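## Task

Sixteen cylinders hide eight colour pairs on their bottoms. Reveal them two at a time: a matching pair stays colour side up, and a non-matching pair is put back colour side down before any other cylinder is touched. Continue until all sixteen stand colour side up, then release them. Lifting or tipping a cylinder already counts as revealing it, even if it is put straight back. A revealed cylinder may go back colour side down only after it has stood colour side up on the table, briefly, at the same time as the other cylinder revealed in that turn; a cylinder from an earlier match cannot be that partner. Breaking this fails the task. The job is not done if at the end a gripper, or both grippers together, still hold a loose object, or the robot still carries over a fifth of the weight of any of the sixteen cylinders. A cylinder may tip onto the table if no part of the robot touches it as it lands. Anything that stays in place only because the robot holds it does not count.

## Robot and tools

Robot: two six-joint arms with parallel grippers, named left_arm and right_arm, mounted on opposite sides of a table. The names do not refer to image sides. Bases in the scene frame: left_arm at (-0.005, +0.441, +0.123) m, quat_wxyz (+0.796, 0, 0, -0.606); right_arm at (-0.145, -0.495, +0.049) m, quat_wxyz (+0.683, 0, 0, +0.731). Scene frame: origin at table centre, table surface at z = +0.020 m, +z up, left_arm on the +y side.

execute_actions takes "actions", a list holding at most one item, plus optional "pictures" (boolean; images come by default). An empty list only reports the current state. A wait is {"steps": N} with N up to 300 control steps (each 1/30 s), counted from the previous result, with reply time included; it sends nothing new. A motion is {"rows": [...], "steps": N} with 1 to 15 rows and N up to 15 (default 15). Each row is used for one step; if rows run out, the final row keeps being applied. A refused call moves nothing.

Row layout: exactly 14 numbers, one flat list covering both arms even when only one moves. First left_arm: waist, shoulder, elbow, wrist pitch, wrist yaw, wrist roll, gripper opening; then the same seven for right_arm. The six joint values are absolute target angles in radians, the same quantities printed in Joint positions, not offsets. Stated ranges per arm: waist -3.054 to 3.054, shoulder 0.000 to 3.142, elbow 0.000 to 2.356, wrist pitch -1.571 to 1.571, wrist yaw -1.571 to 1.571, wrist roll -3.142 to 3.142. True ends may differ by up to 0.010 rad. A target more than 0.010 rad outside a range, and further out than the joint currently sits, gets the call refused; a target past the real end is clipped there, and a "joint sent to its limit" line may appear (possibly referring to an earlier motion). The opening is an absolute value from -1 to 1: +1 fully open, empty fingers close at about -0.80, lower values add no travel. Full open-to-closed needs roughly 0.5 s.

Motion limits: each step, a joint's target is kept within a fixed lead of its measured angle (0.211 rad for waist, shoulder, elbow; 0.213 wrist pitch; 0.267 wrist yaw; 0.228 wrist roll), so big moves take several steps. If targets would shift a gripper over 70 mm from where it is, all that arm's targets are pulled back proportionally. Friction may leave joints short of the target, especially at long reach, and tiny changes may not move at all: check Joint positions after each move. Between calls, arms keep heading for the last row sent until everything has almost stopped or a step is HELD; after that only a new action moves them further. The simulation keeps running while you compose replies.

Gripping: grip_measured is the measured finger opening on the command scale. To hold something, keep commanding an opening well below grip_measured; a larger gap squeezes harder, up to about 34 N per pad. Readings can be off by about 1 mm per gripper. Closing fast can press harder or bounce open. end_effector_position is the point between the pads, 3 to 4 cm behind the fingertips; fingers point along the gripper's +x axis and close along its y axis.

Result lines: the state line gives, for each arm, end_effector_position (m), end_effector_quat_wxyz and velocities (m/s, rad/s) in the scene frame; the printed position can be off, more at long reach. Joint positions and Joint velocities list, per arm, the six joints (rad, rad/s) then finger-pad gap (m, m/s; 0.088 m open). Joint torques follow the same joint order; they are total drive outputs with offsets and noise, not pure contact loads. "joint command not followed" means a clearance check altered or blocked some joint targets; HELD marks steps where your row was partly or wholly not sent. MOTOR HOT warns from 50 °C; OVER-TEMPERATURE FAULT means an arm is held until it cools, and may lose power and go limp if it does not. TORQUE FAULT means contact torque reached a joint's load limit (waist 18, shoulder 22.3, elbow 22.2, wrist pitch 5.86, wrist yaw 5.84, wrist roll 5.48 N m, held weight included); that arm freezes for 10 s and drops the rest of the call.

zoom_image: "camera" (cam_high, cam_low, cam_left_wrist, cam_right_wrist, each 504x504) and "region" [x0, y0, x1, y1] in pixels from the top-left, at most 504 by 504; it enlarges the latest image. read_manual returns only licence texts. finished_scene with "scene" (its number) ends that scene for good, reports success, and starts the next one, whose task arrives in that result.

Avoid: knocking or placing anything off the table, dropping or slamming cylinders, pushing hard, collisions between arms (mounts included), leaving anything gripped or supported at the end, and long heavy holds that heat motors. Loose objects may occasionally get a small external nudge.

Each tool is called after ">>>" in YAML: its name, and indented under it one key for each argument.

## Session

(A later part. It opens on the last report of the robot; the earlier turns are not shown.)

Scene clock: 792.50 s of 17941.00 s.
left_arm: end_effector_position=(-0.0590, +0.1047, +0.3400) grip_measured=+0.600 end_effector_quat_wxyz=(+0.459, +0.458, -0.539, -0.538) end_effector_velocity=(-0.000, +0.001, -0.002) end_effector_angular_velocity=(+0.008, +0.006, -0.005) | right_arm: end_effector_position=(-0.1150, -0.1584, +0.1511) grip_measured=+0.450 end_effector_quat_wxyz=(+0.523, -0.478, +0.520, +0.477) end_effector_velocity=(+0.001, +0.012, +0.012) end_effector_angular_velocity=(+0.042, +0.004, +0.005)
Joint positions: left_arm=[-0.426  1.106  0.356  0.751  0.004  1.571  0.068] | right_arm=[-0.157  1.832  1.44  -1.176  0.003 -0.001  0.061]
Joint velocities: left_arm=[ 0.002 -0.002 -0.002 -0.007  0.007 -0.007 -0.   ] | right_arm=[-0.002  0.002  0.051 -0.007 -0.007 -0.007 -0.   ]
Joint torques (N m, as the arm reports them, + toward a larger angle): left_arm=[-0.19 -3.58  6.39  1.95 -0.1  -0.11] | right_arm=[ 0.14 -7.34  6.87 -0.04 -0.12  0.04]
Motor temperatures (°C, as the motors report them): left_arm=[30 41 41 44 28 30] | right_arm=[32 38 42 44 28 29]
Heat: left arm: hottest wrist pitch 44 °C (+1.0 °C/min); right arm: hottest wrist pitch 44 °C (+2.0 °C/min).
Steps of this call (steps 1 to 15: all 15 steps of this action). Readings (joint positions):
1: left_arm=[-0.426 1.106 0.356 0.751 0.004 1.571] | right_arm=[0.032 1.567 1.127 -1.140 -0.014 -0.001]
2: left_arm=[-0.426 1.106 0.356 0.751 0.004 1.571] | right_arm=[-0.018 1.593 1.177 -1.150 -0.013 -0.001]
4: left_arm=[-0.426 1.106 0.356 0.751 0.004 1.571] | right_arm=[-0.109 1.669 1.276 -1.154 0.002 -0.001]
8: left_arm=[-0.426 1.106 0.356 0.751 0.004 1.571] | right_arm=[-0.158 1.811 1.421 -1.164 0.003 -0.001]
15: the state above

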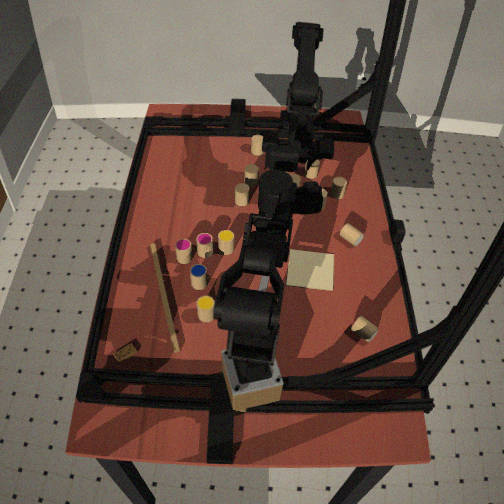

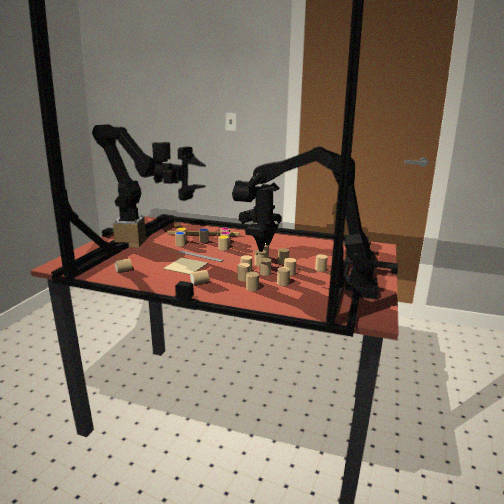

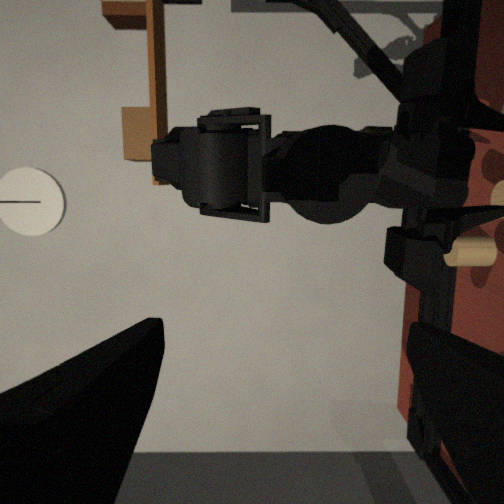

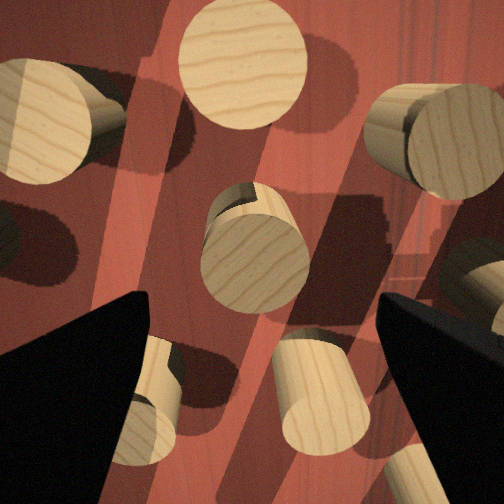

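>>> execute_actions:
  actions:
    - {"rows":[[-0.428,1.1,0.35,0.75,0,1.571,0.6,-0.156,1.845,1.362,-1.09,0,0,0.45],[-0.428,1.1,0.35,0.75,0,1.571,0.6,-0.156,1.845,1.362,-1.09,0,0,0.45],[-0.428,1.1,0.35,0.75,0,1.571,0.6,-0.156,1.845,1.362,-1.09,0,0,0.45],[-0.428,1.1,0.35,0.75,0,1.571,0.6,-0.156,1.868,1.297,-1.004,0,0,0.45],[-0.428,1.1,0.35,0.75,0,1.571,0.6,-0.156,1.868,1.297,-1.004,0,0,0.45],[-0.428,1.1,0.35,0.75,0,1.571,0.6,-0.156,1.868,1.297,-1.004,0,0,0.45],[-0.428,1.1,0.35,0.75,0,1.571,0.6,-0.156,1.891,1.233,-0.918,0,0,0.45],[-0.428,1.1,0.35,0.75,0,1.571,0.6,-0.156,1.891,1.233,-0.918,0,0,0.45],[-0.428,1.1,0.35,0.75,0,1.571,0.6,-0.156,1.891,1.233,-0.918,0,0,0.45],[-0.428,1.1,0.35,0.75,0,1.571,0.6,-0.156,1.891,1.233,-0.918,0,0,0.45],[-0.428,1.1,0.35,0.75,0,1.571,0.6,-0.156,1.891,1.233,-0.918,0,0,0.45],[-0.428,1.1,0.35,0.75,0,1.571,0.6,-0.156,1.891,1.233,-0.918,0,0,0.45],[-0.428,1.1,0.35,0.75,0,1.571,0.6,-0.156,1.891,1.233,-0.918,0,0,0.1]],"steps":15}
  pictures: false

>>> execute_actions:
  actions:
    - {"rows":[[-0.428,1.1,0.35,0.75,0,1.571,0.6,-0.156,1.891,1.233,-0.918,0,0,0.1],[-0.428,1.1,0.35,0.75,0,1.571,0.6,-0.156,1.891,1.233,-0.918,0,0,0],[-0.428,1.1,0.35,0.75,0,1.571,0.6,-0.156,1.891,1.233,-0.918,0,0,-0.3],[-0.428,1.1,0.35,0.75,0,1.571,0.6,-0.156,1.891,1.233,-0.918,0,0,-0.3],[-0.428,1.1,0.35,0.75,0,1.571,0.6,-0.156,1.891,1.233,-0.918,0,0,-0.3],[-0.428,1.1,0.35,0.75,0,1.571,0.6,-0.156,1.891,1.233,-0.918,0,0,-0.3],[-0.428,1.1,0.35,0.75,0,1.571,0.6,-0.156,1.868,1.297,-1.004,0,0,-0.3],[-0.428,1.1,0.35,0.75,0,1.571,0.6,-0.156,1.868,1.297,-1.004,0,0,-0.3],[-0.428,1.1,0.35,0.75,0,1.571,0.6,-0.156,1.845,1.362,-1.09,0,0,-0.3],[-0.428,1.1,0.35,0.75,0,1.571,0.6,-0.156,1.845,1.362,-1.09,0,0,-0.3],[-0.428,1.1,0.35,0.75,0,1.571,0.6,-0.156,1.823,1.428,-1.175,0,0,-0.3],[-0.428,1.1,0.35,0.75,0,1.571,0.6,-0.156,1.823,1.428,-1.175,0,0,-0.3],[-0.428,1.1,0.35,0.75,0,1.571,0.6,-0.156,1.75,1.45,-1.2,0,0,-0.3]],"steps":15}
  pictures: false

>>> execute_actions:
  actions:
    - {"rows":[[-0.428,1.1,0.35,0.75,0,1.571,0.6,-0.218,1.4,1.1,0.53,0,0,-0.3],[-0.428,1.1,0.35,0.75,0,1.571,0.6,-0.218,1.4,1.1,0.53,0,0,-0.3],[-0.428,1.1,0.35,0.75,0,1.571,0.6,-0.218,1.4,1.1,0.53,0,0,-0.3],[-0.428,1.1,0.35,0.75,0,1.571,0.6,-0.218,1.4,1.1,0.53,0,0,-0.3],[-0.428,1.1,0.35,0.75,0,1.571,0.6,-0.218,1.4,1.1,0.53,0,0,-0.3],[-0.428,1.1,0.35,0.75,0,1.571,0.6,-0.218,1.4,1.1,0.53,0,0,-0.3],[-0.428,1.1,0.35,0.75,0,1.571,0.6,-0.218,1.4,1.1,0.53,0,0,-0.3],[-0.428,1.1,0.35,0.75,0,1.571,0.6,-0.218,1.42,1.0,0.53,0,0,-0.3]],"steps":15}
  pictures: false

>>> execute_actions:
  actions:
    - {"rows":[[-0.428,1.1,0.35,0.75,0,1.571,0.6,-0.218,1.424,0.885,0.53,0,0,-0.3],[-0.428,1.1,0.35,0.75,0,1.571,0.6,-0.218,1.424,0.885,0.53,0,0,-0.3],[-0.428,1.1,0.35,0.75,0,1.571,0.6,-0.218,1.424,0.885,0.53,0,0,-0.3],[-0.428,1.1,0.35,0.75,0,1.571,0.6,-0.218,1.424,0.885,0.53,0,0,-0.3],[-0.428,1.1,0.35,0.75,0,1.571,0.6,-0.218,1.424,0.885,0.53,0,0,-0.3],[-0.428,1.31,0.47,0.84,0,1.571,0.6,-0.218,1.424,0.885,0.53,0,0,-0.3]],"steps":15}
  pictures: false

>>> execute_actions:
  actions:
    - {"steps":4}

Scene clock: 814.97 s of 17941.00 s.
left_arm: end_effector_position=(-0.0590, +0.1048, +0.3400) grip_measured=+0.600 end_effector_quat_wxyz=(+0.459, +0.458, -0.539, -0.538) end_effector_velocity=(+0.000, +0.001, -0.002) end_effector_angular_velocity=(+0.011, +0.021, +0.005) | right_arm: end_effector_position=(-0.1156, -0.1635, +0.0849) grip_measured=+0.215 end_effector_quat_wxyz=(+0.522, -0.479, +0.521, +0.477) end_effector_velocity=(-0.001, +0.016, -0.001) end_effector_angular_velocity=(+0.077, +0.015, -0.010)
Joint positions: left_arm=[-0.426  1.106  0.356  0.751  0.004  1.571  0.068] | right_arm=[-0.157  1.887  1.237 -0.923  0.003 -0.001  0.05 ]
Joint velocities: left_arm=[-0.002 -0.002 -0.002 -0.007 -0.007 -0.022 -0.   ] | right_arm=[-0.002 -0.002 -0.007  0.081 -0.022  0.007 -0.077]
Joint torques (N m, as the arm reports them, + toward a larger angle): left_arm=[-0.22 -3.62  6.44  1.95 -0.09 -0.1 ] | right_arm=[ 0.07 -7.89  5.43  0.18 -0.1   0.05]
Motor temperatures (°C, as the motors report them): left_arm=[30 40 41 43 28 30] | right_arm=[32 39 42 41 28 29]
Heat: left arm: hottest wrist pitch 43 °C (+1.0 °C/min); right arm: hottest elbow 42 °C (-1.0 °C/min).
Steps of this call (steps 1 to 15: the robot went on to your last target; steps 16 to 90: nothing new was sent; then 18.97 s passed at rest; steps 91 to 105: all 15 steps of this action). Readings (joint positions):
91: left_arm=[-0.426 1.106 0.356 0.751 0.004 1.571] | right_arm=[-0.157 1.833 1.430 -1.156 0.003 -0.001]
92: left_arm=[-0.426 1.106 0.356 0.751 0.004 1.571] | right_arm=[-0.157 1.833 1.415 -1.130 0.003 -0.001]
94: left_arm=[-0.426 1.106 0.356 0.751 0.004 1.571] | right_arm=[-0.157 1.837 1.379 -1.090 0.003 -0.001]
98: left_arm=[-0.426 1.106 0.356 0.751 0.004 1.571] | right_arm=[-0.157 1.859 1.289 -0.976 0.003 -0.001]
105: the state above

Scene clock: 815.47 s of 17941.00 s.
left_arm: end_effector_position=(-0.0590, +0.1048, +0.3400) grip_measured=+0.600 end_effector_quat_wxyz=(+0.459, +0.458, -0.539, -0.538) end_effector_velocity=(+0.000, +0.001, -0.002) end_effector_angular_velocity=(+0.008, +0.006, +0.005) | right_arm: end_effector_position=(-0.1159, -0.1628, +0.1552) grip_measured=+0.003 end_effector_quat_wxyz=(+0.526, -0.473, +0.517, +0.482) end_effector_velocity=(+0.000, +0.025, +0.345) end_effector_angular_velocity=(+0.796, -0.064, +0.010)
Joint positions: left_arm=[-0.426  1.106  0.356  0.751  0.004  1.571  0.068] | right_arm=[-0.157  1.802  1.418 -1.17  -0.001 -0.001  0.039]
Joint velocities: left_arm=[-0.002 -0.002 -0.002 -0.007 -0.007 -0.007 -0.   ] | right_arm=[ 0.002 -0.75   0.437 -0.388 -0.007 -0.007 -0.   ]
Joint torques (N m, as the arm reports them, + toward a larger angle): left_arm=[-0.19 -3.59  6.45  1.94 -0.08 -0.09] | right_arm=[ 0.06 -8.54  6.41  0.04 -0.02  0.05]
Motor temperatures (°C, as the motors report them): left_arm=[30 40 41 43 28 30] | right_arm=[32 39 42 41 28 29]
Heat: left arm: hottest wrist pitch 43 °C (+1.0 °C/min); right arm: hottest elbow 42 °C (-1.0 °C/min).
Steps of this call (steps 1 to 15: all 15 steps of this action). Readings (joint positions):
1: left_arm=[-0.426 1.106 0.356 0.751 0.004 1.571] | right_arm=[-0.157 1.887 1.237 -0.921 0.002 -0.001]
2: left_arm=[-0.426 1.106 0.356 0.751 0.004 1.571] | right_arm=[-0.157 1.887 1.237 -0.920 0.003 -0.001]
4: left_arm=[-0.426 1.106 0.356 0.751 0.004 1.571] | right_arm=[-0.157 1.887 1.237 -0.921 -0.000 -0.001]
8: left_arm=[-0.426 1.106 0.356 0.751 0.004 1.571] | right_arm=[-0.157 1.887 1.255 -0.963 -0.001 -0.001]
15: the state above

Scene clock: 815.97 s of 17941.00 s.
left_arm: end_effector_position=(-0.0590, +0.1048, +0.3400) grip_measured=+0.600 end_effector_quat_wxyz=(+0.459, +0.458, -0.539, -0.538) end_effector_velocity=(+0.000, -0.000, +0.003) end_effector_angular_velocity=(-0.011, +0.009, +0.005) | right_arm: end_effector_position=(-0.0847, -0.0936, +0.2398) grip_measured=+0.003 end_effector_quat_wxyz=(+0.721, -0.201, +0.233, +0.621) end_effector_velocity=(+0.036, +0.239, +0.327) end_effector_angular_velocity=(+1.892, -0.276, -0.001)
Joint positions: left_arm=[-0.426  1.106  0.356  0.751  0.004  1.571  0.068] | right_arm=[-0.218  1.424  1.    -0.202  0.    -0.001  0.039]
Joint velocities: left_arm=[-0.002 -0.002  0.002  0.007 -0.007 -0.007 -0.   ] | right_arm=[-0.002 -0.002 -0.046  1.956 -0.007  0.007 -0.   ]
Joint torques (N m, as the arm reports them, + toward a larger angle): left_arm=[-0.14 -3.61  6.45  1.94 -0.07 -0.09] | right_arm=[-0.01 -7.    7.95  1.76 -0.03  0.06]
Motor temperatures (°C, as the motors report them): left_arm=[30 40 41 43 28 30] | right_arm=[32 39 42 41 28 29]
Heat: left arm: hottest wrist pitch 43 °C (+1.0 °C/min); right arm: hottest elbow 42 °C (-1.0 °C/min).
Steps of this call (steps 1 to 15: all 15 steps of this action). Readings (joint positions):
1: left_arm=[-0.426 1.106 0.356 0.751 0.004 1.571] | right_arm=[-0.161 1.752 1.391 -1.114 -0.003 -0.001]
2: left_arm=[-0.426 1.106 0.356 0.751 0.004 1.571] | right_arm=[-0.173 1.689 1.333 -1.033 -0.004 -0.001]
4: left_arm=[-0.426 1.106 0.356 0.751 0.004 1.571] | right_arm=[-0.203 1.560 1.215 -0.918 -0.001 -0.001]
8: left_arm=[-0.426 1.106 0.356 0.751 0.004 1.571] | right_arm=[-0.218 1.430 1.107 -0.649 0.000 -0.001]
15: the state above

Scene clock: 816.47 s of 17941.00 s.
left_arm: end_effector_position=(-0.0646, +0.0693, +0.3363) grip_measured=+0.600 end_effector_quat_wxyz=(+0.456, +0.461, -0.536, -0.540) end_effector_velocity=(-0.001, -0.006, +0.021) end_effector_angular_velocity=(-0.064, +0.017, +0.005) | right_arm: end_effector_position=(-0.0796, -0.0596, +0.3356) grip_measured=+0.003 end_effector_quat_wxyz=(+0.758, -0.008, +0.008, +0.652) end_effector_velocity=(-0.002, -0.001, +0.014) end_effector_angular_velocity=(+0.079, -0.019, +0.010)
Joint positions: left_arm=[-0.426  1.303  0.459  0.836  0.004  1.571  0.068] | right_arm=[-0.218  1.422  0.888  0.512  0.    -0.001  0.039]
Joint velocities: left_arm=[-0.002  0.007  0.037  0.037 -0.007 -0.007 -0.   ] | right_arm=[ 0.002 -0.002 -0.017  0.095 -0.007 -0.007 -0.   ]
Joint torques (N m, as the arm reports them, + toward a larger angle): left_arm=[-0.15 -3.44  7.95  2.17 -0.08 -0.11] | right_arm=[ 0.03 -6.36  7.31  1.89 -0.04  0.05]
Motor temperatures (°C, as the motors report them): left_arm=[30 40 41 43 28 30] | right_arm=[32 39 42 41 28 29]
Heat: left arm: hottest wrist pitch 43 °C (+1.0 °C/min); right arm: hottest elbow 42 °C (-1.0 °C/min).
Steps of this call (steps 1 to 15: all 15 steps of this action). Readings (joint positions):
1: left_arm=[-0.426 1.106 0.356 0.751 0.004 1.571] | right_arm=[-0.218 1.423 0.985 -0.123 0.000 -0.001]
2: left_arm=[-0.426 1.106 0.356 0.751 0.004 1.571] | right_arm=[-0.218 1.420 0.965 -0.055 0.000 -0.001]
4: left_arm=[-0.426 1.106 0.356 0.751 0.004 1.571] | right_arm=[-0.218 1.418 0.926 0.068 0.000 -0.001]
8: left_arm=[-0.426 1.235 0.428 0.811 0.004 1.571] | right_arm=[-0.218 1.427 0.886 0.321 0.000 -0.001]
15: the state above

Scene clock: 816.60 s of 17941.00 s.
left_arm: end_effector_position=(-0.0647, +0.0689, +0.3375) grip_measured=+0.600 end_effector_quat_wxyz=(+0.457, +0.460, -0.537, -0.539) end_effector_velocity=(+0.002, -0.000, -0.004) end_effector_angular_velocity=(+0.013, +0.005, +0.020) | right_arm: end_effector_position=(-0.0796, -0.0596, +0.3387) grip_measured=+0.003 end_effector_quat_wxyz=(+0.758, -0.003, +0.002, +0.652) end_effector_velocity=(-0.002, +0.001, -0.004) end_effector_angular_velocity=(-0.011, +0.009, +0.019)
Joint positions: left_arm=[-0.426  1.304  0.461  0.838  0.004  1.571  0.068] | right_arm=[-0.218  1.422  0.888  0.527  0.    -0.001  0.039]
Joint velocities: left_arm=[-0.002  0.002 -0.002 -0.007 -0.022 -0.007 -0.   ] | right_arm=[-0.002  0.002 -0.002 -0.007 -0.022  0.007 -0.   ]
Joint torques (N m, as the arm reports them, + toward a larger angle): left_arm=[-0.17 -3.4   7.99  2.17 -0.08 -0.1 ] | right_arm=[-0.07 -6.35  7.38  1.53 -0.04  0.07]
Motor temperatures (°C, as the motors report them): left_arm=[30 40 41 43 28 30] | right_arm=[32 39 42 41 28 29]
Heat: left arm: hottest wrist pitch 43 °C (+1.0 °C/min); right arm: hottest elbow 42 °C (-1.0 °C/min).
Steps of this call (steps 1 to 4: the robot went on to your last target). Readings (joint positions):
1: left_arm=[-0.426 1.303 0.460 0.837 0.004 1.571] | right_arm=[-0.218 1.422 0.888 0.516 0.000 -0.001]
2: left_arm=[-0.426 1.303 0.461 0.837 0.004 1.571] | right_arm=[-0.218 1.422 0.888 0.521 0.000 -0.001]
4: the state above

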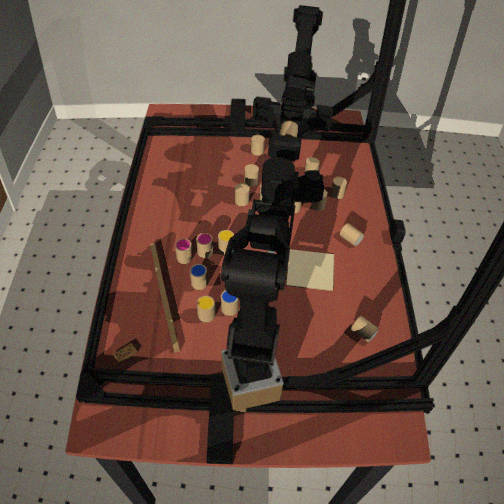

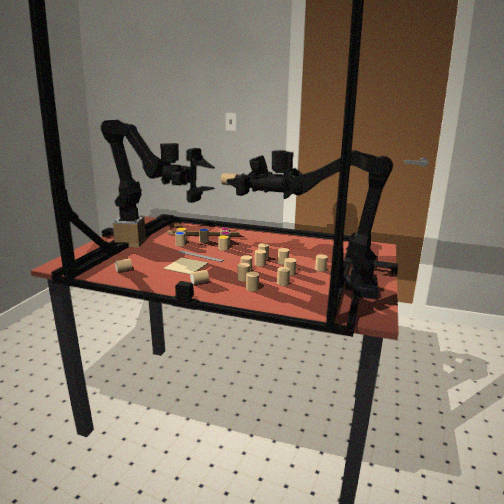

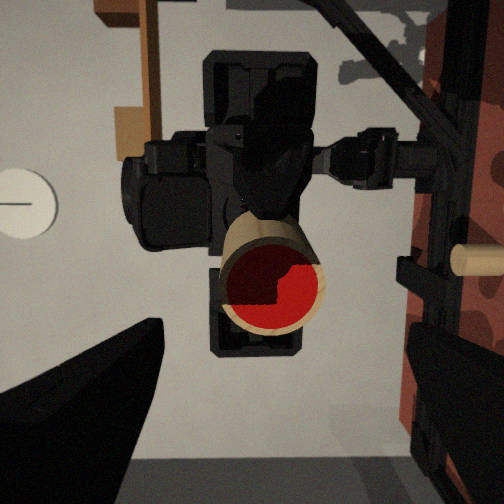

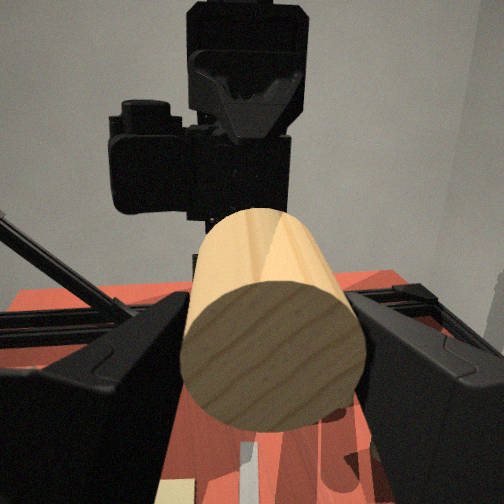

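>>> execute_actions:
  actions:
    - {"rows":[[-0.428,1.4,0.545,0.86,0,1.571,0.6,-0.218,1.428,0.874,0.535,0,0,-0.3],[-0.428,1.4,0.545,0.86,0,1.571,0.6,-0.218,1.428,0.874,0.535,0,0,-0.3],[-0.428,1.4,0.545,0.86,0,1.571,0.6,-0.218,1.428,0.874,0.535,0,0,-0.3],[-0.428,1.49,0.62,0.876,0,1.571,0.6,-0.218,1.428,0.874,0.535,0,0,-0.3],[-0.428,1.49,0.62,0.876,0,1.571,0.6,-0.218,1.428,0.874,0.535,0,0,-0.3],[-0.428,1.49,0.62,0.876,0,1.571,0.6,-0.218,1.428,0.874,0.535,0,0,-0.3],[-0.428,1.585,0.698,0.892,0,1.571,0.6,-0.218,1.428,0.874,0.535,0,0,-0.3],[-0.428,1.585,0.698,0.892,0,1.571,0.6,-0.218,1.428,0.874,0.535,0,0,-0.3],[-0.428,1.585,0.698,0.892,0,1.571,0.6,-0.218,1.428,0.874,0.535,0,0,-0.3],[-0.428,1.585,0.698,0.892,0,1.571,0.6,-0.218,1.428,0.874,0.535,0,0,-0.3],[-0.428,1.585,0.698,0.892,0,1.571,0.6,-0.218,1.428,0.874,0.535,0,0,-0.3],[-0.428,1.585,0.698,0.892,0,1.571,0.1,-0.218,1.428,0.874,0.535,0,0,-0.3]],"steps":15}
  pictures: false

>>> execute_actions:
  actions:
    - {"rows":[[-0.428,1.585,0.698,0.892,0,1.571,0,-0.218,1.428,0.874,0.535,0,0,-0.3],[-0.428,1.585,0.698,0.892,0,1.571,-0.3,-0.218,1.428,0.874,0.535,0,0,-0.3],[-0.428,1.585,0.698,0.892,0,1.571,-0.3,-0.218,1.428,0.874,0.535,0,0,-0.3],[-0.428,1.585,0.698,0.892,0,1.571,-0.3,-0.218,1.428,0.874,0.535,0,0,-0.3],[-0.428,1.585,0.698,0.892,0,1.571,-0.3,-0.218,1.428,0.874,0.535,0,0,-0.3],[-0.428,1.585,0.698,0.892,0,1.571,-0.3,-0.218,1.428,0.874,0.535,0,0,0.5],[-0.428,1.585,0.698,0.892,0,1.571,-0.3,-0.218,1.428,0.874,0.535,0,0,0.5],[-0.428,1.585,0.698,0.892,0,1.571,-0.3,-0.218,1.428,0.874,0.535,0,0,0.5],[-0.428,1.585,0.698,0.892,0,1.571,-0.3,-0.218,1.428,0.874,0.535,0,0,0.5],[-0.428,1.585,0.698,0.892,0,1.571,-0.3,-0.218,1.428,0.874,0.535,0,0,0.5],[-0.428,1.47,0.6,0.872,0,1.571,-0.3,-0.218,1.428,0.874,0.535,0,0,0.5],[-0.428,1.47,0.6,0.872,0,1.571,-0.3,-0.218,1.428,0.874,0.535,0,0,0.5],[-0.428,1.47,0.6,0.872,0,1.571,-0.3,-0.218,1.428,0.874,0.535,0,0,0.5],[-0.428,1.31,0.47,0.84,0,1.571,-0.3,-0.218,1.428,0.874,0.535,0,0,0.5]],"steps":15}
  pictures: false

>>> execute_actions:
  actions:
    - {"rows":[[-0.428,1.31,0.47,0.84,0,1.571,-0.3,-0.218,1.424,0.885,0.537,0,0,0.5],[-0.428,1.31,0.47,0.84,0,1.571,-0.3,-0.218,1.424,0.885,0.537,0,0,0.5],[-0.03,1.31,0.7,-0.86,0,1.571,-0.3,0.036,1.42,1.1,-1.245,0,0,0.45]],"steps":15}
  pictures: false

>>> execute_actions:
  actions:
    - {"rows":[[-0.03,1.7,1.1,-0.86,0,1.571,-0.3,0.036,1.42,1.1,-1.245,0,0,0.45],[-0.03,1.7,1.1,-0.86,0,1.571,-0.3,0.036,1.42,1.1,-1.245,0,0,0.45],[-0.03,1.7,1.1,-0.86,0,1.571,-0.3,0.036,2.01,1.685,-1.245,0,0,0.45],[-0.03,1.7,1.1,-0.86,0,1.571,-0.3,0.036,2.01,1.685,-1.245,0,0,0.45],[-0.03,1.7,1.1,-0.86,0,1.571,-0.3,0.036,2.01,1.685,-1.245,0,0,0.45],[-0.03,1.7,1.1,-0.86,0,1.571,-0.3,0.036,2.01,1.685,-1.245,0,0,0.45],[-0.03,1.7,1.1,-0.86,0,1.571,-0.3,0.036,2.01,1.685,-1.245,0,0,0.45],[-0.03,1.7,1.1,-0.86,0,1.571,-0.3,0.036,2.01,1.685,-1.245,0,0,0.45],[-0.03,1.7,1.1,-0.86,0,1.571,-0.3,0.036,2.01,1.685,-1.245,0,0,0.45],[-0.03,1.7,1.1,-0.86,0,1.571,-0.3,0.036,2.01,1.685,-1.245,0,0,0.45],[-0.03,1.82,1.11,-0.861,0,1.571,-0.3,0.036,2.01,1.685,-1.245,0,0,0.45]],"steps":15}
  pictures: false

>>> execute_actions:
  actions:
    - {"rows":[[-0.03,1.82,1.11,-0.861,0,1.571,-0.3,0.036,2.01,1.685,-1.245,0,0,0.45],[-0.03,1.82,1.11,-0.861,0,1.571,-0.3,0.036,2.01,1.685,-1.245,0,0,0.45],[-0.03,1.87,1.07,-0.77,0,1.571,-0.3,0.036,2.01,1.685,-1.245,0,0,0.45],[-0.03,1.87,1.07,-0.77,0,1.571,-0.3,0.036,2.01,1.685,-1.245,0,0,0.45],[-0.03,1.87,1.07,-0.77,0,1.571,-0.3,0.036,2.01,1.685,-1.245,0,0,0.45],[-0.03,1.92,1.032,-0.683,0,1.571,-0.3,0.036,2.01,1.685,-1.245,0,0,0.45],[-0.03,1.92,1.032,-0.683,0,1.571,-0.3,0.036,2.01,1.685,-1.245,0,0,0.45],[-0.03,1.92,1.032,-0.683,0,1.571,-0.3,0.036,2.01,1.685,-1.245,0,0,0.45],[-0.03,1.953,1.009,-0.627,0,1.571,-0.3,0.036,2.01,1.685,-1.245,0,0,0.45],[-0.03,1.953,1.009,-0.627,0,1.571,-0.3,0.036,2.01,1.685,-1.245,0,0,0.45],[-0.03,1.953,1.009,-0.627,0,1.571,-0.3,0.036,2.01,1.685,-1.245,0,0,0.45],[-0.03,1.973,0.995,-0.594,0,1.571,-0.3,0.036,2.01,1.685,-1.245,0,0,0.45]],"steps":15}

Scene clock: 835.70 s of 17941.00 s.
left_arm: end_effector_position=(-0.0749, +0.0055, +0.3374) grip_measured=+0.186 end_effector_quat_wxyz=(+0.458, +0.459, -0.538, -0.539) end_effector_velocity=(-0.001, -0.007, +0.019) end_effector_angular_velocity=(-0.057, +0.002, +0.005) | right_arm: end_effector_position=(-0.0797, -0.0599, +0.3368) grip_measured=+0.002 end_effector_quat_wxyz=(+0.758, -0.003, +0.003, +0.652) end_effector_velocity=(-0.005, -0.001, +0.000) end_effector_angular_velocity=(-0.003, -0.007, +0.024)
Joint positions: left_arm=[-0.427  1.577  0.686  0.889  0.004  1.571  0.048] | right_arm=[-0.218  1.423  0.882  0.532  0.    -0.001  0.039]
Joint velocities: left_arm=[-0.002  0.007  0.042  0.022 -0.007  0.007 -0.095] | right_arm=[ 0.002 -0.007 -0.002 -0.007 -0.022 -0.007 -0.   ]
Joint torques (N m, as the arm reports them, + toward a larger angle): left_arm=[-0.15 -5.2   8.06  2.16 -0.08 -0.09] | right_arm=[ 0.   -6.04  6.64  1.66 -0.03  0.05]
Motor temperatures (°C, as the motors report them): left_arm=[30 40 42 44 28 30] | right_arm=[31 39 41 42 28 29]
Heat: left arm: hottest wrist pitch 44 °C (+1.0 °C/min); right arm: hottest wrist pitch 42 °C (-2.0 °C/min).
Steps of this call (steps 1 to 30: the robot went on to your last target; steps 31 to 558: nothing new was sent; steps 559 to 573: all 15 steps of this action). Readings (joint positions):
559: left_arm=[-0.427 1.321 0.474 0.842 0.004 1.571] | right_arm=[-0.218 1.423 0.886 0.529 0.000 -0.001]
560: left_arm=[-0.427 1.344 0.494 0.849 0.004 1.571] | right_arm=[-0.218 1.423 0.885 0.530 0.000 -0.001]
562: left_arm=[-0.427 1.394 0.536 0.857 0.004 1.571] | right_arm=[-0.218 1.423 0.884 0.531 0.000 -0.001]
566: left_arm=[-0.427 1.510 0.635 0.880 0.004 1.571] | right_arm=[-0.218 1.423 0.882 0.531 0.000 -0.001]
573: the state above

Scene clock: 836.20 s of 17941.00 s.
left_arm: end_effector_position=(-0.0692, +0.0415, +0.3369) grip_measured=+0.025 end_effector_quat_wxyz=(+0.455, +0.462, -0.536, -0.541) end_effector_velocity=(+0.060, +0.379, +0.000) end_effector_angular_velocity=(-0.037, -0.002, +0.005) | right_arm: end_effector_position=(-0.0797, -0.0599, +0.3371) grip_measured=+0.486 end_effector_quat_wxyz=(+0.758, -0.003, +0.003, +0.652) end_effector_velocity=(-0.004, +0.000, -0.002) end_effector_angular_velocity=(-0.011, -0.020, +0.025)
Joint positions: left_arm=[-0.427  1.426  0.557  0.855  0.004  1.571  0.04 ] | right_arm=[-0.218  1.423  0.882  0.533  0.    -0.001  0.063]
Joint velocities: left_arm=[-0.002 -1.619 -1.355 -0.227 -0.007  0.007  0.   ] | right_arm=[ 0.002 -0.002 -0.002 -0.007 -0.022 -0.022  0.007]
Joint torques (N m, as the arm reports them, + toward a larger angle): left_arm=[-0.12 -5.04  7.81  2.24 -0.09 -0.12] | right_arm=[-0.01 -6.05  6.72  1.55 -0.04  0.05]
Motor temperatures (°C, as the motors report them): left_arm=[30 40 42 44 28 30] | right_arm=[31 39 41 43 28 29]
Heat: left arm: hottest wrist pitch 44 °C (+1.0 °C/min); right arm: hottest wrist pitch 43 °C (-1.0 °C/min).
Steps of this call (steps 1 to 15: all 15 steps of this action). Readings (joint positions):
1: left_arm=[-0.427 1.578 0.687 0.889 0.004 1.571] | right_arm=[-0.218 1.423 0.882 0.532 0.000 -0.001]
2: left_arm=[-0.427 1.578 0.688 0.890 0.004 1.571] | right_arm=[-0.218 1.423 0.882 0.532 0.000 -0.001]
4: left_arm=[-0.427 1.578 0.689 0.890 0.004 1.571] | right_arm=[-0.218 1.423 0.882 0.533 0.000 -0.001]
8: left_arm=[-0.427 1.578 0.689 0.890 0.003 1.571] | right_arm=[-0.218 1.423 0.882 0.533 0.000 -0.001]
15: the state above

Scene clock: 836.70 s of 17941.00 s.
left_arm: end_effector_position=(+0.0830, +0.0788, +0.2745) grip_measured=+0.026 end_effector_quat_wxyz=(+0.415, +0.656, -0.268, -0.571) end_effector_velocity=(-0.053, +0.219, -0.365) end_effector_angular_velocity=(+1.902, +0.476, +0.015) | right_arm: end_effector_position=(-0.1895, -0.0821, +0.2756) grip_measured=+0.450 end_effector_quat_wxyz=(+0.641, -0.208, +0.187, +0.714) end_effector_velocity=(+0.024, -0.231, -0.363) end_effector_angular_velocity=(-1.960, -0.201, +0.015)
Joint positions: left_arm=[-0.032  1.311  0.695  0.062 -0.005  1.571  0.04 ] | right_arm=[ 0.037  1.419  1.098 -0.247 -0.002 -0.001  0.061]
Joint velocities: left_arm=[-0.002  0.002 -0.002 -1.956 -0.007 -0.022 -0.004] | right_arm=[-0.007 -0.002 -0.002 -1.971 -0.022 -0.007 -0.   ]
Joint torques (N m, as the arm reports them, + toward a larger angle): left_arm=[ 0.02 -4.59  8.07  1.84  0.22 -0.11] | right_arm=[-0.02 -6.53  7.84  1.3   0.05  0.05]
Motor temperatures (°C, as the motors report them): left_arm=[30 40 42 44 28 30] | right_arm=[32 39 42 43 28 29]
Heat: left arm: hottest wrist pitch 44 °C (+1.0 °C/min); right arm: hottest wrist pitch 43 °C (-1.0 °C/min).
Steps of this call (steps 1 to 15: all 15 steps of this action). Readings (joint positions):
1: left_arm=[-0.427 1.380 0.521 0.852 0.003 1.571] | right_arm=[-0.218 1.423 0.882 0.533 0.000 -0.001]
2: left_arm=[-0.427 1.351 0.502 0.851 0.003 1.571] | right_arm=[-0.218 1.423 0.882 0.534 0.000 -0.001]
4: left_arm=[-0.370 1.333 0.553 0.746 0.018 1.571] | right_arm=[-0.172 1.426 0.935 0.442 0.015 -0.001]
8: left_arm=[-0.150 1.318 0.671 0.529 0.006 1.571] | right_arm=[0.001 1.426 1.066 0.215 -0.005 -0.001]
15: the state above

Scene clock: 837.20 s of 17941.00 s.
left_arm: end_effector_position=(+0.0695, +0.1342, +0.1529) grip_measured=+0.024 end_effector_quat_wxyz=(+0.098, +0.705, +0.070, -0.699) end_effector_velocity=(-0.038, +0.174, -0.169) end_effector_angular_velocity=(+1.080, +0.240, +0.011) | right_arm: end_effector_position=(-0.1867, -0.1087, +0.1482) grip_measured=+0.450 end_effector_quat_wxyz=(+0.481, -0.515, +0.464, +0.536) end_effector_velocity=(+0.017, -0.158, -0.096) end_effector_angular_velocity=(-0.965, -0.095, +0.005)
Joint positions: left_arm=[-0.032  1.804  1.1   -0.827 -0.004  1.571  0.04 ] | right_arm=[ 0.037  1.999  1.654 -1.188 -0.002 -0.001  0.061]
Joint velocities: left_arm=[ 0.002  0.496 -0.076 -0.535 -0.022 -0.007 -0.   ] | right_arm=[-0.002  0.247  0.002 -0.725 -0.007 -0.007 -0.   ]
Joint torques (N m, as the arm reports them, + toward a larger angle): left_arm=[ 0.15 -8.24  7.56  0.91  0.23 -0.04] | right_arm=[ -0.12 -10.67   9.32   0.49   0.05   0.06]
Motor temperatures (°C, as the motors report them): left_arm=[30 40 42 44 28 30] | right_arm=[32 39 42 43 28 29]
Heat: left arm: hottest wrist pitch 44 °C (+1.0 °C/min); right arm: hottest wrist pitch 43 °C (-1.0 °C/min).
Steps of this call (steps 1 to 15: all 15 steps of this action). Readings (joint positions):
1: left_arm=[-0.032 1.343 0.728 -0.024 -0.005 1.571] | right_arm=[0.037 1.419 1.098 -0.313 -0.002 -0.001]
2: left_arm=[-0.032 1.401 0.786 -0.085 -0.004 1.571] | right_arm=[0.037 1.419 1.097 -0.378 -0.002 -0.001]
4: left_arm=[-0.032 1.535 0.918 -0.205 -0.004 1.571] | right_arm=[0.037 1.497 1.184 -0.530 -0.002 -0.001]
8: left_arm=[-0.032 1.675 1.066 -0.461 -0.004 1.571] | right_arm=[0.037 1.745 1.449 -0.782 -0.002 -0.001]
15: the state above

Scene clock: 837.70 s of 17941.00 s.
left_arm: end_effector_position=(+0.0681, +0.1397, +0.0850) grip_measured=+0.024 end_effector_quat_wxyz=(+0.082, +0.704, +0.085, -0.701) end_effector_velocity=(-0.004, +0.013, -0.041) end_effector_angular_velocity=(+0.039, +0.017, +0.010) | right_arm: end_effector_position=(-0.1860, -0.1151, +0.1510) grip_measured=+0.450 end_effector_quat_wxyz=(+0.472, -0.526, +0.474, +0.526) end_effector_velocity=(+0.000, -0.004, +0.003) end_effector_angular_velocity=(-0.013, +0.006, +0.005)
Joint positions: left_arm=[-0.032  1.966  1.001 -0.609 -0.004  1.571  0.04 ] | right_arm=[ 0.037  2.007  1.677 -1.243 -0.002 -0.001  0.061]
Joint velocities: left_arm=[ 0.002  0.095 -0.071  0.125  0.007 -0.007 -0.   ] | right_arm=[-0.002 -0.007  0.002 -0.022 -0.007 -0.007 -0.   ]
Joint torques (N m, as the arm reports them, + toward a larger angle): left_arm=[ 0.13 -6.64  4.72  0.61  0.23 -0.03] | right_arm=[-0.13 -9.47  7.16  0.    0.04  0.03]
Motor temperatures (°C, as the motors report them): left_arm=[30 40 42 44 28 30] | right_arm=[32 39 42 42 28 29]
Heat: left arm: hottest wrist pitch 44 °C (+1.0 °C/min); right arm: hottest elbow 42 °C (-2.0 °C/min).
Steps of this call (steps 1 to 15: all 15 steps of this action). Readings (joint positions):
1: left_arm=[-0.032 1.816 1.099 -0.839 -0.004 1.571] | right_arm=[0.037 2.005 1.655 -1.205 -0.002 -0.001]
2: left_arm=[-0.032 1.822 1.098 -0.845 -0.004 1.571] | right_arm=[0.037 2.006 1.658 -1.216 -0.002 -0.001]
4: left_arm=[-0.032 1.834 1.090 -0.805 -0.004 1.571] | right_arm=[0.037 2.007 1.667 -1.232 -0.002 -0.001]
8: left_arm=[-0.032 1.887 1.058 -0.715 -0.004 1.571] | right_arm=[0.037 2.007 1.677 -1.241 -0.002 -0.001]
15: the state above

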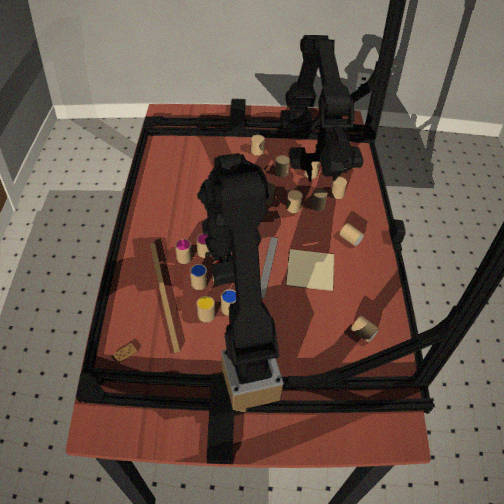

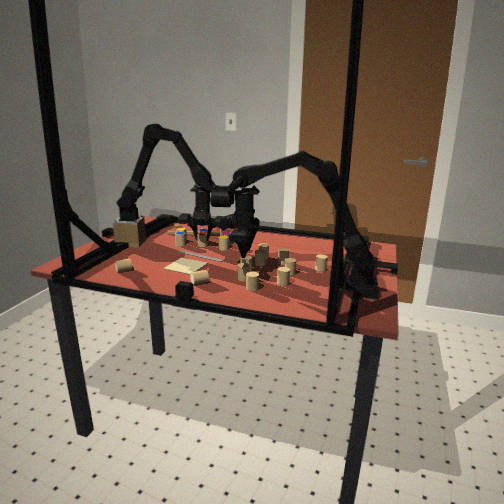

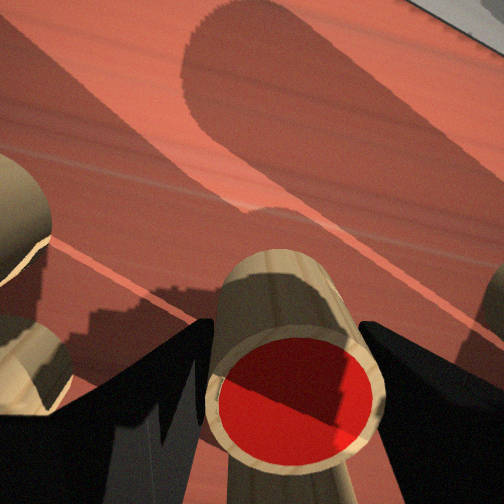

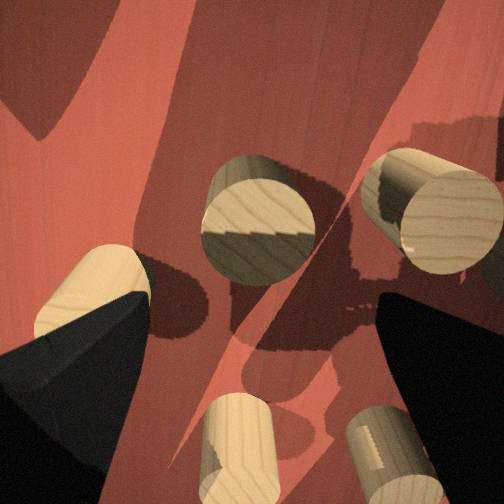

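>>> execute_actions:
  actions:
    - {"rows":[[-0.03,1.973,0.995,-0.594,0,1.571,0.5,0.035,2.02,1.7,-1.25,0,0.4,0.45],[-0.03,1.973,0.995,-0.594,0,1.571,0.5,0.035,2.02,1.7,-1.25,0,0.4,0.45],[-0.03,1.973,0.995,-0.594,0,1.571,0.5,0.035,2.04,1.635,-1.164,0,0.4,0.45],[-0.03,1.973,0.995,-0.594,0,1.571,0.5,0.035,2.04,1.635,-1.164,0,0.4,0.45],[-0.03,1.973,0.995,-0.594,0,1.571,0.5,0.035,2.04,1.635,-1.164,0,0.4,0.45],[-0.03,1.973,0.995,-0.594,0,1.571,0.5,0.035,2.06,1.57,-1.078,0,0.4,0.45],[-0.03,1.92,1.032,-0.683,0,1.571,0.5,0.035,2.06,1.57,-1.078,0,0.4,0.45],[-0.03,1.92,1.032,-0.683,0,1.571,0.5,0.035,2.06,1.57,-1.078,0,0.4,0.45],[-0.03,1.87,1.07,-0.77,0,1.571,0.5,0.035,2.082,1.507,-0.992,0,0.4,0.45],[-0.03,1.87,1.07,-0.77,0,1.571,0.5,0.035,2.082,1.507,-0.992,0,0.4,0.45],[-0.03,1.82,1.11,-0.861,0,1.571,0.5,0.035,2.082,1.507,-0.992,0,0.4,0.45],[-0.03,1.82,1.11,-0.861,0,1.571,0.5,0.035,2.082,1.507,-0.992,0,0.4,0.45],[-0.03,1.7,1.11,-0.861,0,1.571,0.5,0.035,2.082,1.507,-0.992,0,0.4,0.45],[-0.03,1.7,1.11,-0.861,0,1.571,0.5,0.035,2.082,1.507,-0.992,0,0.4,0.45],[-0.03,1.7,1.11,-0.861,0,1.571,0.5,0.035,2.082,1.507,-0.992,0,0.4,0.1]],"steps":15}
  pictures: false

>>> execute_actions:
  actions:
    - {"rows":[[-0.428,1.1,0.5,0.75,0,1.571,0.6,0.035,2.082,1.507,-0.992,0,0.4,0.1],[-0.428,1.1,0.5,0.75,0,1.571,0.6,0.035,2.082,1.507,-0.992,0,0.4,0.1],[-0.428,1.1,0.5,0.75,0,1.571,0.6,0.035,2.082,1.507,-0.992,0,0.4,0.1],[-0.428,1.1,0.5,0.75,0,1.571,0.6,0.035,2.082,1.507,-0.992,0,0.4,0],[-0.428,1.1,0.5,0.75,0,1.571,0.6,0.035,2.082,1.507,-0.992,0,0.4,-0.3],[-0.428,1.1,0.5,0.75,0,1.571,0.6,0.035,2.082,1.507,-0.992,0,0.4,-0.3],[-0.428,1.1,0.5,0.75,0,1.571,0.6,0.035,2.082,1.507,-0.992,0,0.4,-0.3],[-0.428,1.1,0.5,0.75,0,1.571,0.6,0.035,2.082,1.507,-0.992,0,0.4,-0.3],[-0.428,1.1,0.5,0.75,0,1.571,0.6,0.035,2.06,1.57,-1.078,0,0.4,-0.3],[-0.428,1.1,0.5,0.75,0,1.571,0.6,0.035,2.06,1.57,-1.078,0,0.4,-0.3],[-0.428,1.1,0.5,0.75,0,1.571,0.6,0.035,2.04,1.635,-1.164,0,0.4,-0.3],[-0.428,1.1,0.5,0.75,0,1.571,0.6,0.035,2.04,1.635,-1.164,0,0.4,-0.3],[-0.428,1.1,0.5,0.75,0,1.571,0.6,0.035,2.02,1.7,-1.25,0,0.4,-0.3],[-0.428,1.1,0.5,0.75,0,1.571,0.6,0.035,2.02,1.7,-1.25,0,0.4,-0.3],[-0.428,1.1,0.5,0.75,0,1.571,0.6,0.035,1.93,1.7,-1.25,0,0.4,-0.3]],"steps":15}
  pictures: false

>>> execute_actions:
  actions:
    - {"rows":[[-0.428,1.1,0.35,0.75,0,1.571,0.6,0.035,1.93,1.7,-1.25,0,0.4,-0.3],[-0.428,1.1,0.35,0.75,0,1.571,0.6,0.035,1.93,1.7,-1.25,0,0.4,-0.3],[-0.428,1.1,0.35,0.75,0,1.571,0.6,-0.218,1.4,1.05,0.53,0,0,-0.3]],"steps":15}
  pictures: false

>>> execute_actions:
  actions:
    - {"rows":[[-0.428,1.1,0.35,0.75,0,1.571,0.6,-0.218,1.427,0.882,0.535,0,0,-0.3],[-0.428,1.1,0.35,0.75,0,1.571,0.6,-0.218,1.427,0.882,0.535,0,0,-0.3],[-0.428,1.1,0.35,0.75,0,1.571,0.6,-0.218,1.427,0.882,0.535,0,0,-0.3],[-0.428,1.1,0.35,0.75,0,1.571,0.6,-0.218,1.427,0.882,0.535,0,0,-0.3],[-0.428,1.1,0.35,0.75,0,1.571,0.6,-0.218,1.427,0.882,0.535,0,0,-0.3],[-0.428,1.1,0.35,0.75,0,1.571,0.6,-0.218,1.427,0.882,0.535,0,0,-0.3],[-0.428,1.1,0.35,0.75,0,1.571,0.6,-0.218,1.427,0.882,0.535,0,0,-0.3],[-0.428,1.1,0.35,0.75,0,1.571,0.6,-0.218,1.427,0.882,0.535,0,0,-0.3],[-0.428,1.31,0.47,0.84,0,1.571,0.6,-0.218,1.427,0.882,0.535,0,0,-0.3]],"steps":15}
  pictures: false

>>> execute_actions:
  actions:
    - {"steps":8}

Scene clock: 853.40 s of 17941.00 s.
left_arm: end_effector_position=(+0.0690, +0.1366, +0.1635) grip_measured=+0.498 end_effector_quat_wxyz=(+0.105, +0.706, +0.062, -0.698) end_effector_velocity=(+0.023, -0.111, +0.388) end_effector_angular_velocity=(-1.148, -0.271, -0.000) | right_arm: end_effector_position=(-0.1863, -0.1106, +0.0832) grip_measured=+0.390 end_effector_quat_wxyz=(+0.566, -0.423, +0.568, +0.422) end_effector_velocity=(-0.002, -0.002, -0.025) end_effector_angular_velocity=(+0.002, +0.008, -0.005)
Joint positions: left_arm=[-0.031  1.761  1.093 -0.841 -0.004  1.571  0.063] | right_arm=[ 0.037  2.08   1.51  -1.004 -0.002  0.396  0.058]
Joint velocities: left_arm=[-0.007 -1.111  0.266 -0.198  0.007 -0.007  0.001] | right_arm=[ 0.002  0.022 -0.071  0.095 -0.007  0.007 -0.189]
Joint torques (N m, as the arm reports them, + toward a larger angle): left_arm=[ 0.15 -4.84  5.8   0.54  0.24 -0.04] | right_arm=[ -0.21 -10.23   6.18   0.34   0.07   0.11]
Motor temperatures (°C, as the motors report them): left_arm=[30 42 40 41 28 30] | right_arm=[32 41 41 41 28 29]
Heat: left arm: hottest shoulder 42 °C (-2.0 °C/min); right arm: hottest shoulder 41 °C (-3.0 °C/min).
Steps of this call (steps 1 to 30: the robot went on to your last target; steps 31 to 456: nothing new was sent; steps 457 to 471: all 15 steps of this action). Readings (joint positions):
457: left_arm=[-0.031 1.968 0.998 -0.594 -0.004 1.571] | right_arm=[0.037 2.008 1.680 -1.245 -0.002 0.049]
458: left_arm=[-0.031 1.968 0.998 -0.594 -0.004 1.571] | right_arm=[0.037 2.008 1.682 -1.246 -0.002 0.124]
460: left_arm=[-0.031 1.968 0.998 -0.594 -0.004 1.571] | right_arm=[0.037 2.009 1.670 -1.206 -0.002 0.259]
464: left_arm=[-0.031 1.958 1.009 -0.640 -0.004 1.571] | right_arm=[0.037 2.027 1.611 -1.114 -0.002 0.370]
471: the state above

Scene clock: 853.90 s of 17941.00 s.
left_arm: end_effector_position=(-0.0578, +0.1103, +0.2761) grip_measured=+0.600 end_effector_quat_wxyz=(+0.323, +0.569, -0.418, -0.630) end_effector_velocity=(-0.031, -0.179, +0.405) end_effector_angular_velocity=(-2.029, +0.320, -0.002) | right_arm: end_effector_position=(-0.1860, -0.1126, +0.1301) grip_measured=+0.002 end_effector_quat_wxyz=(+0.563, -0.429, +0.572, +0.415) end_effector_velocity=(-0.005, +0.048, +0.402) end_effector_angular_velocity=(+0.861, +0.099, +0.019)
Joint positions: left_arm=[-0.424  1.114  0.51   0.14   0.005  1.57   0.068] | right_arm=[ 0.037  2.046  1.65  -1.199 -0.002  0.397  0.039]
Joint velocities: left_arm=[-0.012 -0.105 -0.037  1.985 -0.007 -0.007  0.   ] | right_arm=[-0.002 -0.808  0.432 -0.374 -0.007 -0.022  0.001]
Joint torques (N m, as the arm reports them, + toward a larger angle): left_arm=[-0.36 -4.12  6.5   2.1  -0.1  -0.07] | right_arm=[ -0.18 -16.19   7.94  -0.54   0.05   0.1 ]
Motor temperatures (°C, as the motors report them): left_arm=[30 42 40 41 28 30] | right_arm=[32 42 41 41 28 29]
Heat: left arm: hottest shoulder 42 °C (-2.0 °C/min); right arm: hottest shoulder 42 °C (-1.0 °C/min).
Steps of this call (steps 1 to 15: all 15 steps of this action). Readings (joint positions):
1: left_arm=[-0.049 1.704 1.061 -0.775 -0.015 1.571] | right_arm=[0.037 2.080 1.510 -1.001 -0.002 0.396]
2: left_arm=[-0.101 1.638 1.005 -0.695 -0.017 1.571] | right_arm=[0.037 2.080 1.509 -0.997 -0.002 0.396]
4: left_arm=[-0.238 1.506 0.883 -0.572 -0.006 1.571] | right_arm=[0.037 2.080 1.509 -0.994 -0.002 0.397]
8: left_arm=[-0.416 1.253 0.636 -0.311 0.006 1.571] | right_arm=[0.037 2.080 1.509 -0.994 -0.002 0.397]
15: the state above

Scene clock: 854.40 s of 17941.00 s.
left_arm: end_effector_position=(-0.0588, +0.1059, +0.3396) grip_measured=+0.600 end_effector_quat_wxyz=(+0.458, +0.459, -0.538, -0.539) end_effector_velocity=(+0.000, +0.000, +0.027) end_effector_angular_velocity=(-0.120, +0.041, +0.005) | right_arm: end_effector_position=(-0.0867, -0.1100, +0.2401) grip_measured=+0.003 end_effector_quat_wxyz=(+0.707, -0.237, +0.280, +0.605) end_effector_velocity=(+0.023, +0.231, +0.179) end_effector_angular_velocity=(+1.620, -0.279, +0.067)
Joint positions: left_arm=[-0.425  1.098  0.354  0.743  0.005  1.571  0.068] | right_arm=[-0.219  1.415  1.078 -0.414  0.002  0.007  0.039]
Joint velocities: left_arm=[-0.002 -0.002 -0.002  0.125 -0.007 -0.022  0.   ] | right_arm=[ 0.027 -0.017 -0.344  1.971 -0.007 -0.051  0.   ]
Joint torques (N m, as the arm reports them, + toward a larger angle): left_arm=[-0.19 -2.84  6.8   2.04 -0.12 -0.08] | right_arm=[-0.07 -7.78  7.12  1.48 -0.06 -0.06]
Motor temperatures (°C, as the motors report them): left_arm=[30 42 40 41 28 30] | right_arm=[32 42 41 41 28 29]
Heat: left arm: hottest shoulder 42 °C (-2.0 °C/min); right arm: hottest shoulder 42 °C (-1.0 °C/min).
Steps of this call (steps 1 to 15: all 15 steps of this action). Readings (joint positions):
1: left_arm=[-0.424 1.110 0.485 0.227 0.005 1.570] | right_arm=[0.037 2.020 1.661 -1.215 -0.002 0.397]
2: left_arm=[-0.425 1.100 0.455 0.296 0.005 1.570] | right_arm=[0.037 1.994 1.672 -1.229 -0.002 0.397]
4: left_arm=[-0.425 1.097 0.394 0.412 0.005 1.570] | right_arm=[-0.010 1.891 1.598 -1.114 -0.016 0.288]
8: left_arm=[-0.425 1.105 0.351 0.656 0.005 1.570] | right_arm=[-0.200 1.662 1.368 -0.867 0.007 0.074]
15: the state above

Scene clock: 854.90 s of 17941.00 s.
left_arm: end_effector_position=(-0.0645, +0.0705, +0.3348) grip_measured=+0.600 end_effector_quat_wxyz=(+0.454, +0.462, -0.535, -0.542) end_effector_velocity=(-0.003, -0.021, -0.011) end_effector_angular_velocity=(+0.004, +0.007, +0.005) | right_arm: end_effector_position=(-0.0791, -0.0589, +0.3211) grip_measured=+0.002 end_effector_quat_wxyz=(+0.758, -0.021, +0.026, +0.651) end_effector_velocity=(+0.003, +0.003, +0.141) end_effector_angular_velocity=(+0.590, -0.097, -0.009)
Joint positions: left_arm=[-0.426  1.298  0.454  0.829  0.005  1.571  0.068] | right_arm=[-0.218  1.433  0.878  0.488  0.002  0.003  0.039]
Joint velocities: left_arm=[-0.002  0.139  0.042  0.095 -0.007 -0.007 -0.   ] | right_arm=[-0.002 -0.037  0.012  0.549  0.007 -0.007 -0.   ]
Joint torques (N m, as the arm reports them, + toward a larger angle): left_arm=[-0.21 -3.89  8.48  2.33 -0.12 -0.09] | right_arm=[ 0.02 -7.18  7.88  1.38 -0.09 -0.08]
Motor temperatures (°C, as the motors report them): left_arm=[30 42 40 41 28 30] | right_arm=[32 42 41 41 28 29]
Heat: left arm: hottest shoulder 42 °C (-2.1 °C/min); right arm: hottest shoulder 42 °C (-1.0 °C/min).
Steps of this call (steps 1 to 15: all 15 steps of this action). Readings (joint positions):
1: left_arm=[-0.425 1.098 0.353 0.746 0.005 1.571] | right_arm=[-0.218 1.415 1.044 -0.330 0.002 0.006]
2: left_arm=[-0.425 1.098 0.353 0.747 0.005 1.571] | right_arm=[-0.218 1.412 1.006 -0.264 0.002 0.005]
4: left_arm=[-0.425 1.098 0.354 0.747 0.005 1.571] | right_arm=[-0.218 1.415 0.935 -0.147 0.002 0.004]
8: left_arm=[-0.425 1.098 0.353 0.748 0.005 1.571] | right_arm=[-0.218 1.436 0.877 0.103 0.002 0.003]
15: the state above

Scene clock: 855.17 s of 17941.00 s.
left_arm: end_effector_position=(-0.0648, +0.0689, +0.3375) grip_measured=+0.600 end_effector_quat_wxyz=(+0.457, +0.459, -0.538, -0.540) end_effector_velocity=(+0.000, +0.000, -0.004) end_effector_angular_velocity=(+0.013, +0.005, +0.005) | right_arm: end_effector_position=(-0.0791, -0.0586, +0.3308) grip_measured=+0.002 end_effector_quat_wxyz=(+0.759, -0.007, +0.010, +0.651) end_effector_velocity=(-0.002, -0.002, +0.001) end_effector_angular_velocity=(+0.006, -0.008, +0.020)
Joint positions: left_arm=[-0.426  1.304  0.461  0.838  0.005  1.571  0.068] | right_arm=[-0.218  1.433  0.878  0.531  0.002  0.003  0.039]
Joint velocities: left_arm=[-0.002  0.002 -0.002 -0.007 -0.007 -0.007 -0.   ] | right_arm=[-0.002 -0.007 -0.007  0.007 -0.022 -0.007 -0.   ]
Joint torques (N m, as the arm reports them, + toward a larger angle): left_arm=[-0.19 -3.38  8.06  2.16 -0.13 -0.09] | right_arm=[ 0.   -7.23  7.91  1.59 -0.09 -0.07]
Motor temperatures (°C, as the motors report them): left_arm=[30 42 40 41 28 30] | right_arm=[32 42 41 41 28 29]
Heat: left arm: hottest shoulder 42 °C (-2.0 °C/min); right arm: hottest shoulder 42 °C (-1.0 °C/min).
Steps of this call (steps 1 to 8: the robot went on to your last target). Readings (joint positions):
1: left_arm=[-0.426 1.301 0.456 0.832 0.005 1.571] | right_arm=[-0.218 1.433 0.878 0.504 0.002 0.003]
2: left_arm=[-0.426 1.303 0.457 0.835 0.005 1.571] | right_arm=[-0.218 1.433 0.878 0.513 0.002 0.003]
4: left_arm=[-0.426 1.303 0.460 0.837 0.005 1.571] | right_arm=[-0.218 1.433 0.878 0.521 0.002 0.003]
8: the state above

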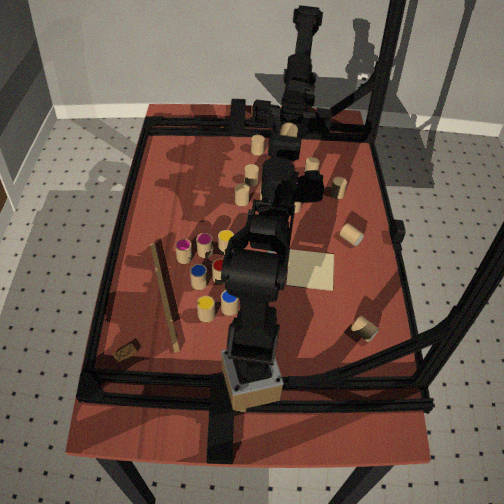

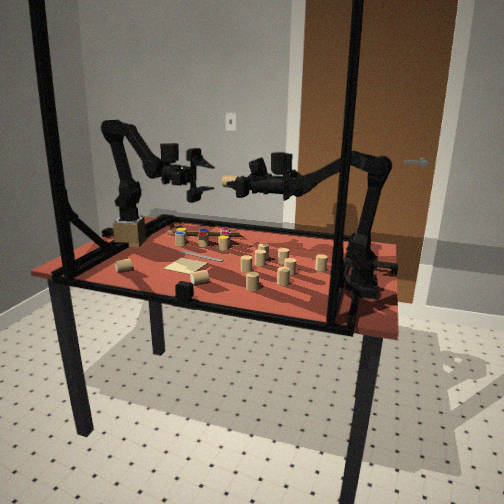

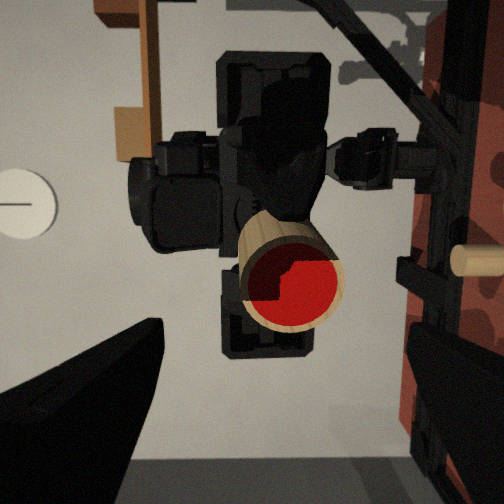

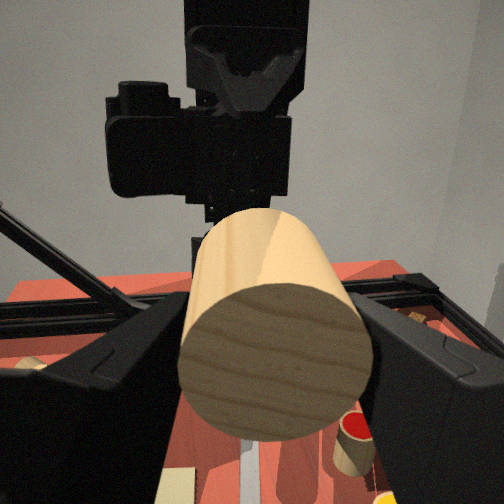

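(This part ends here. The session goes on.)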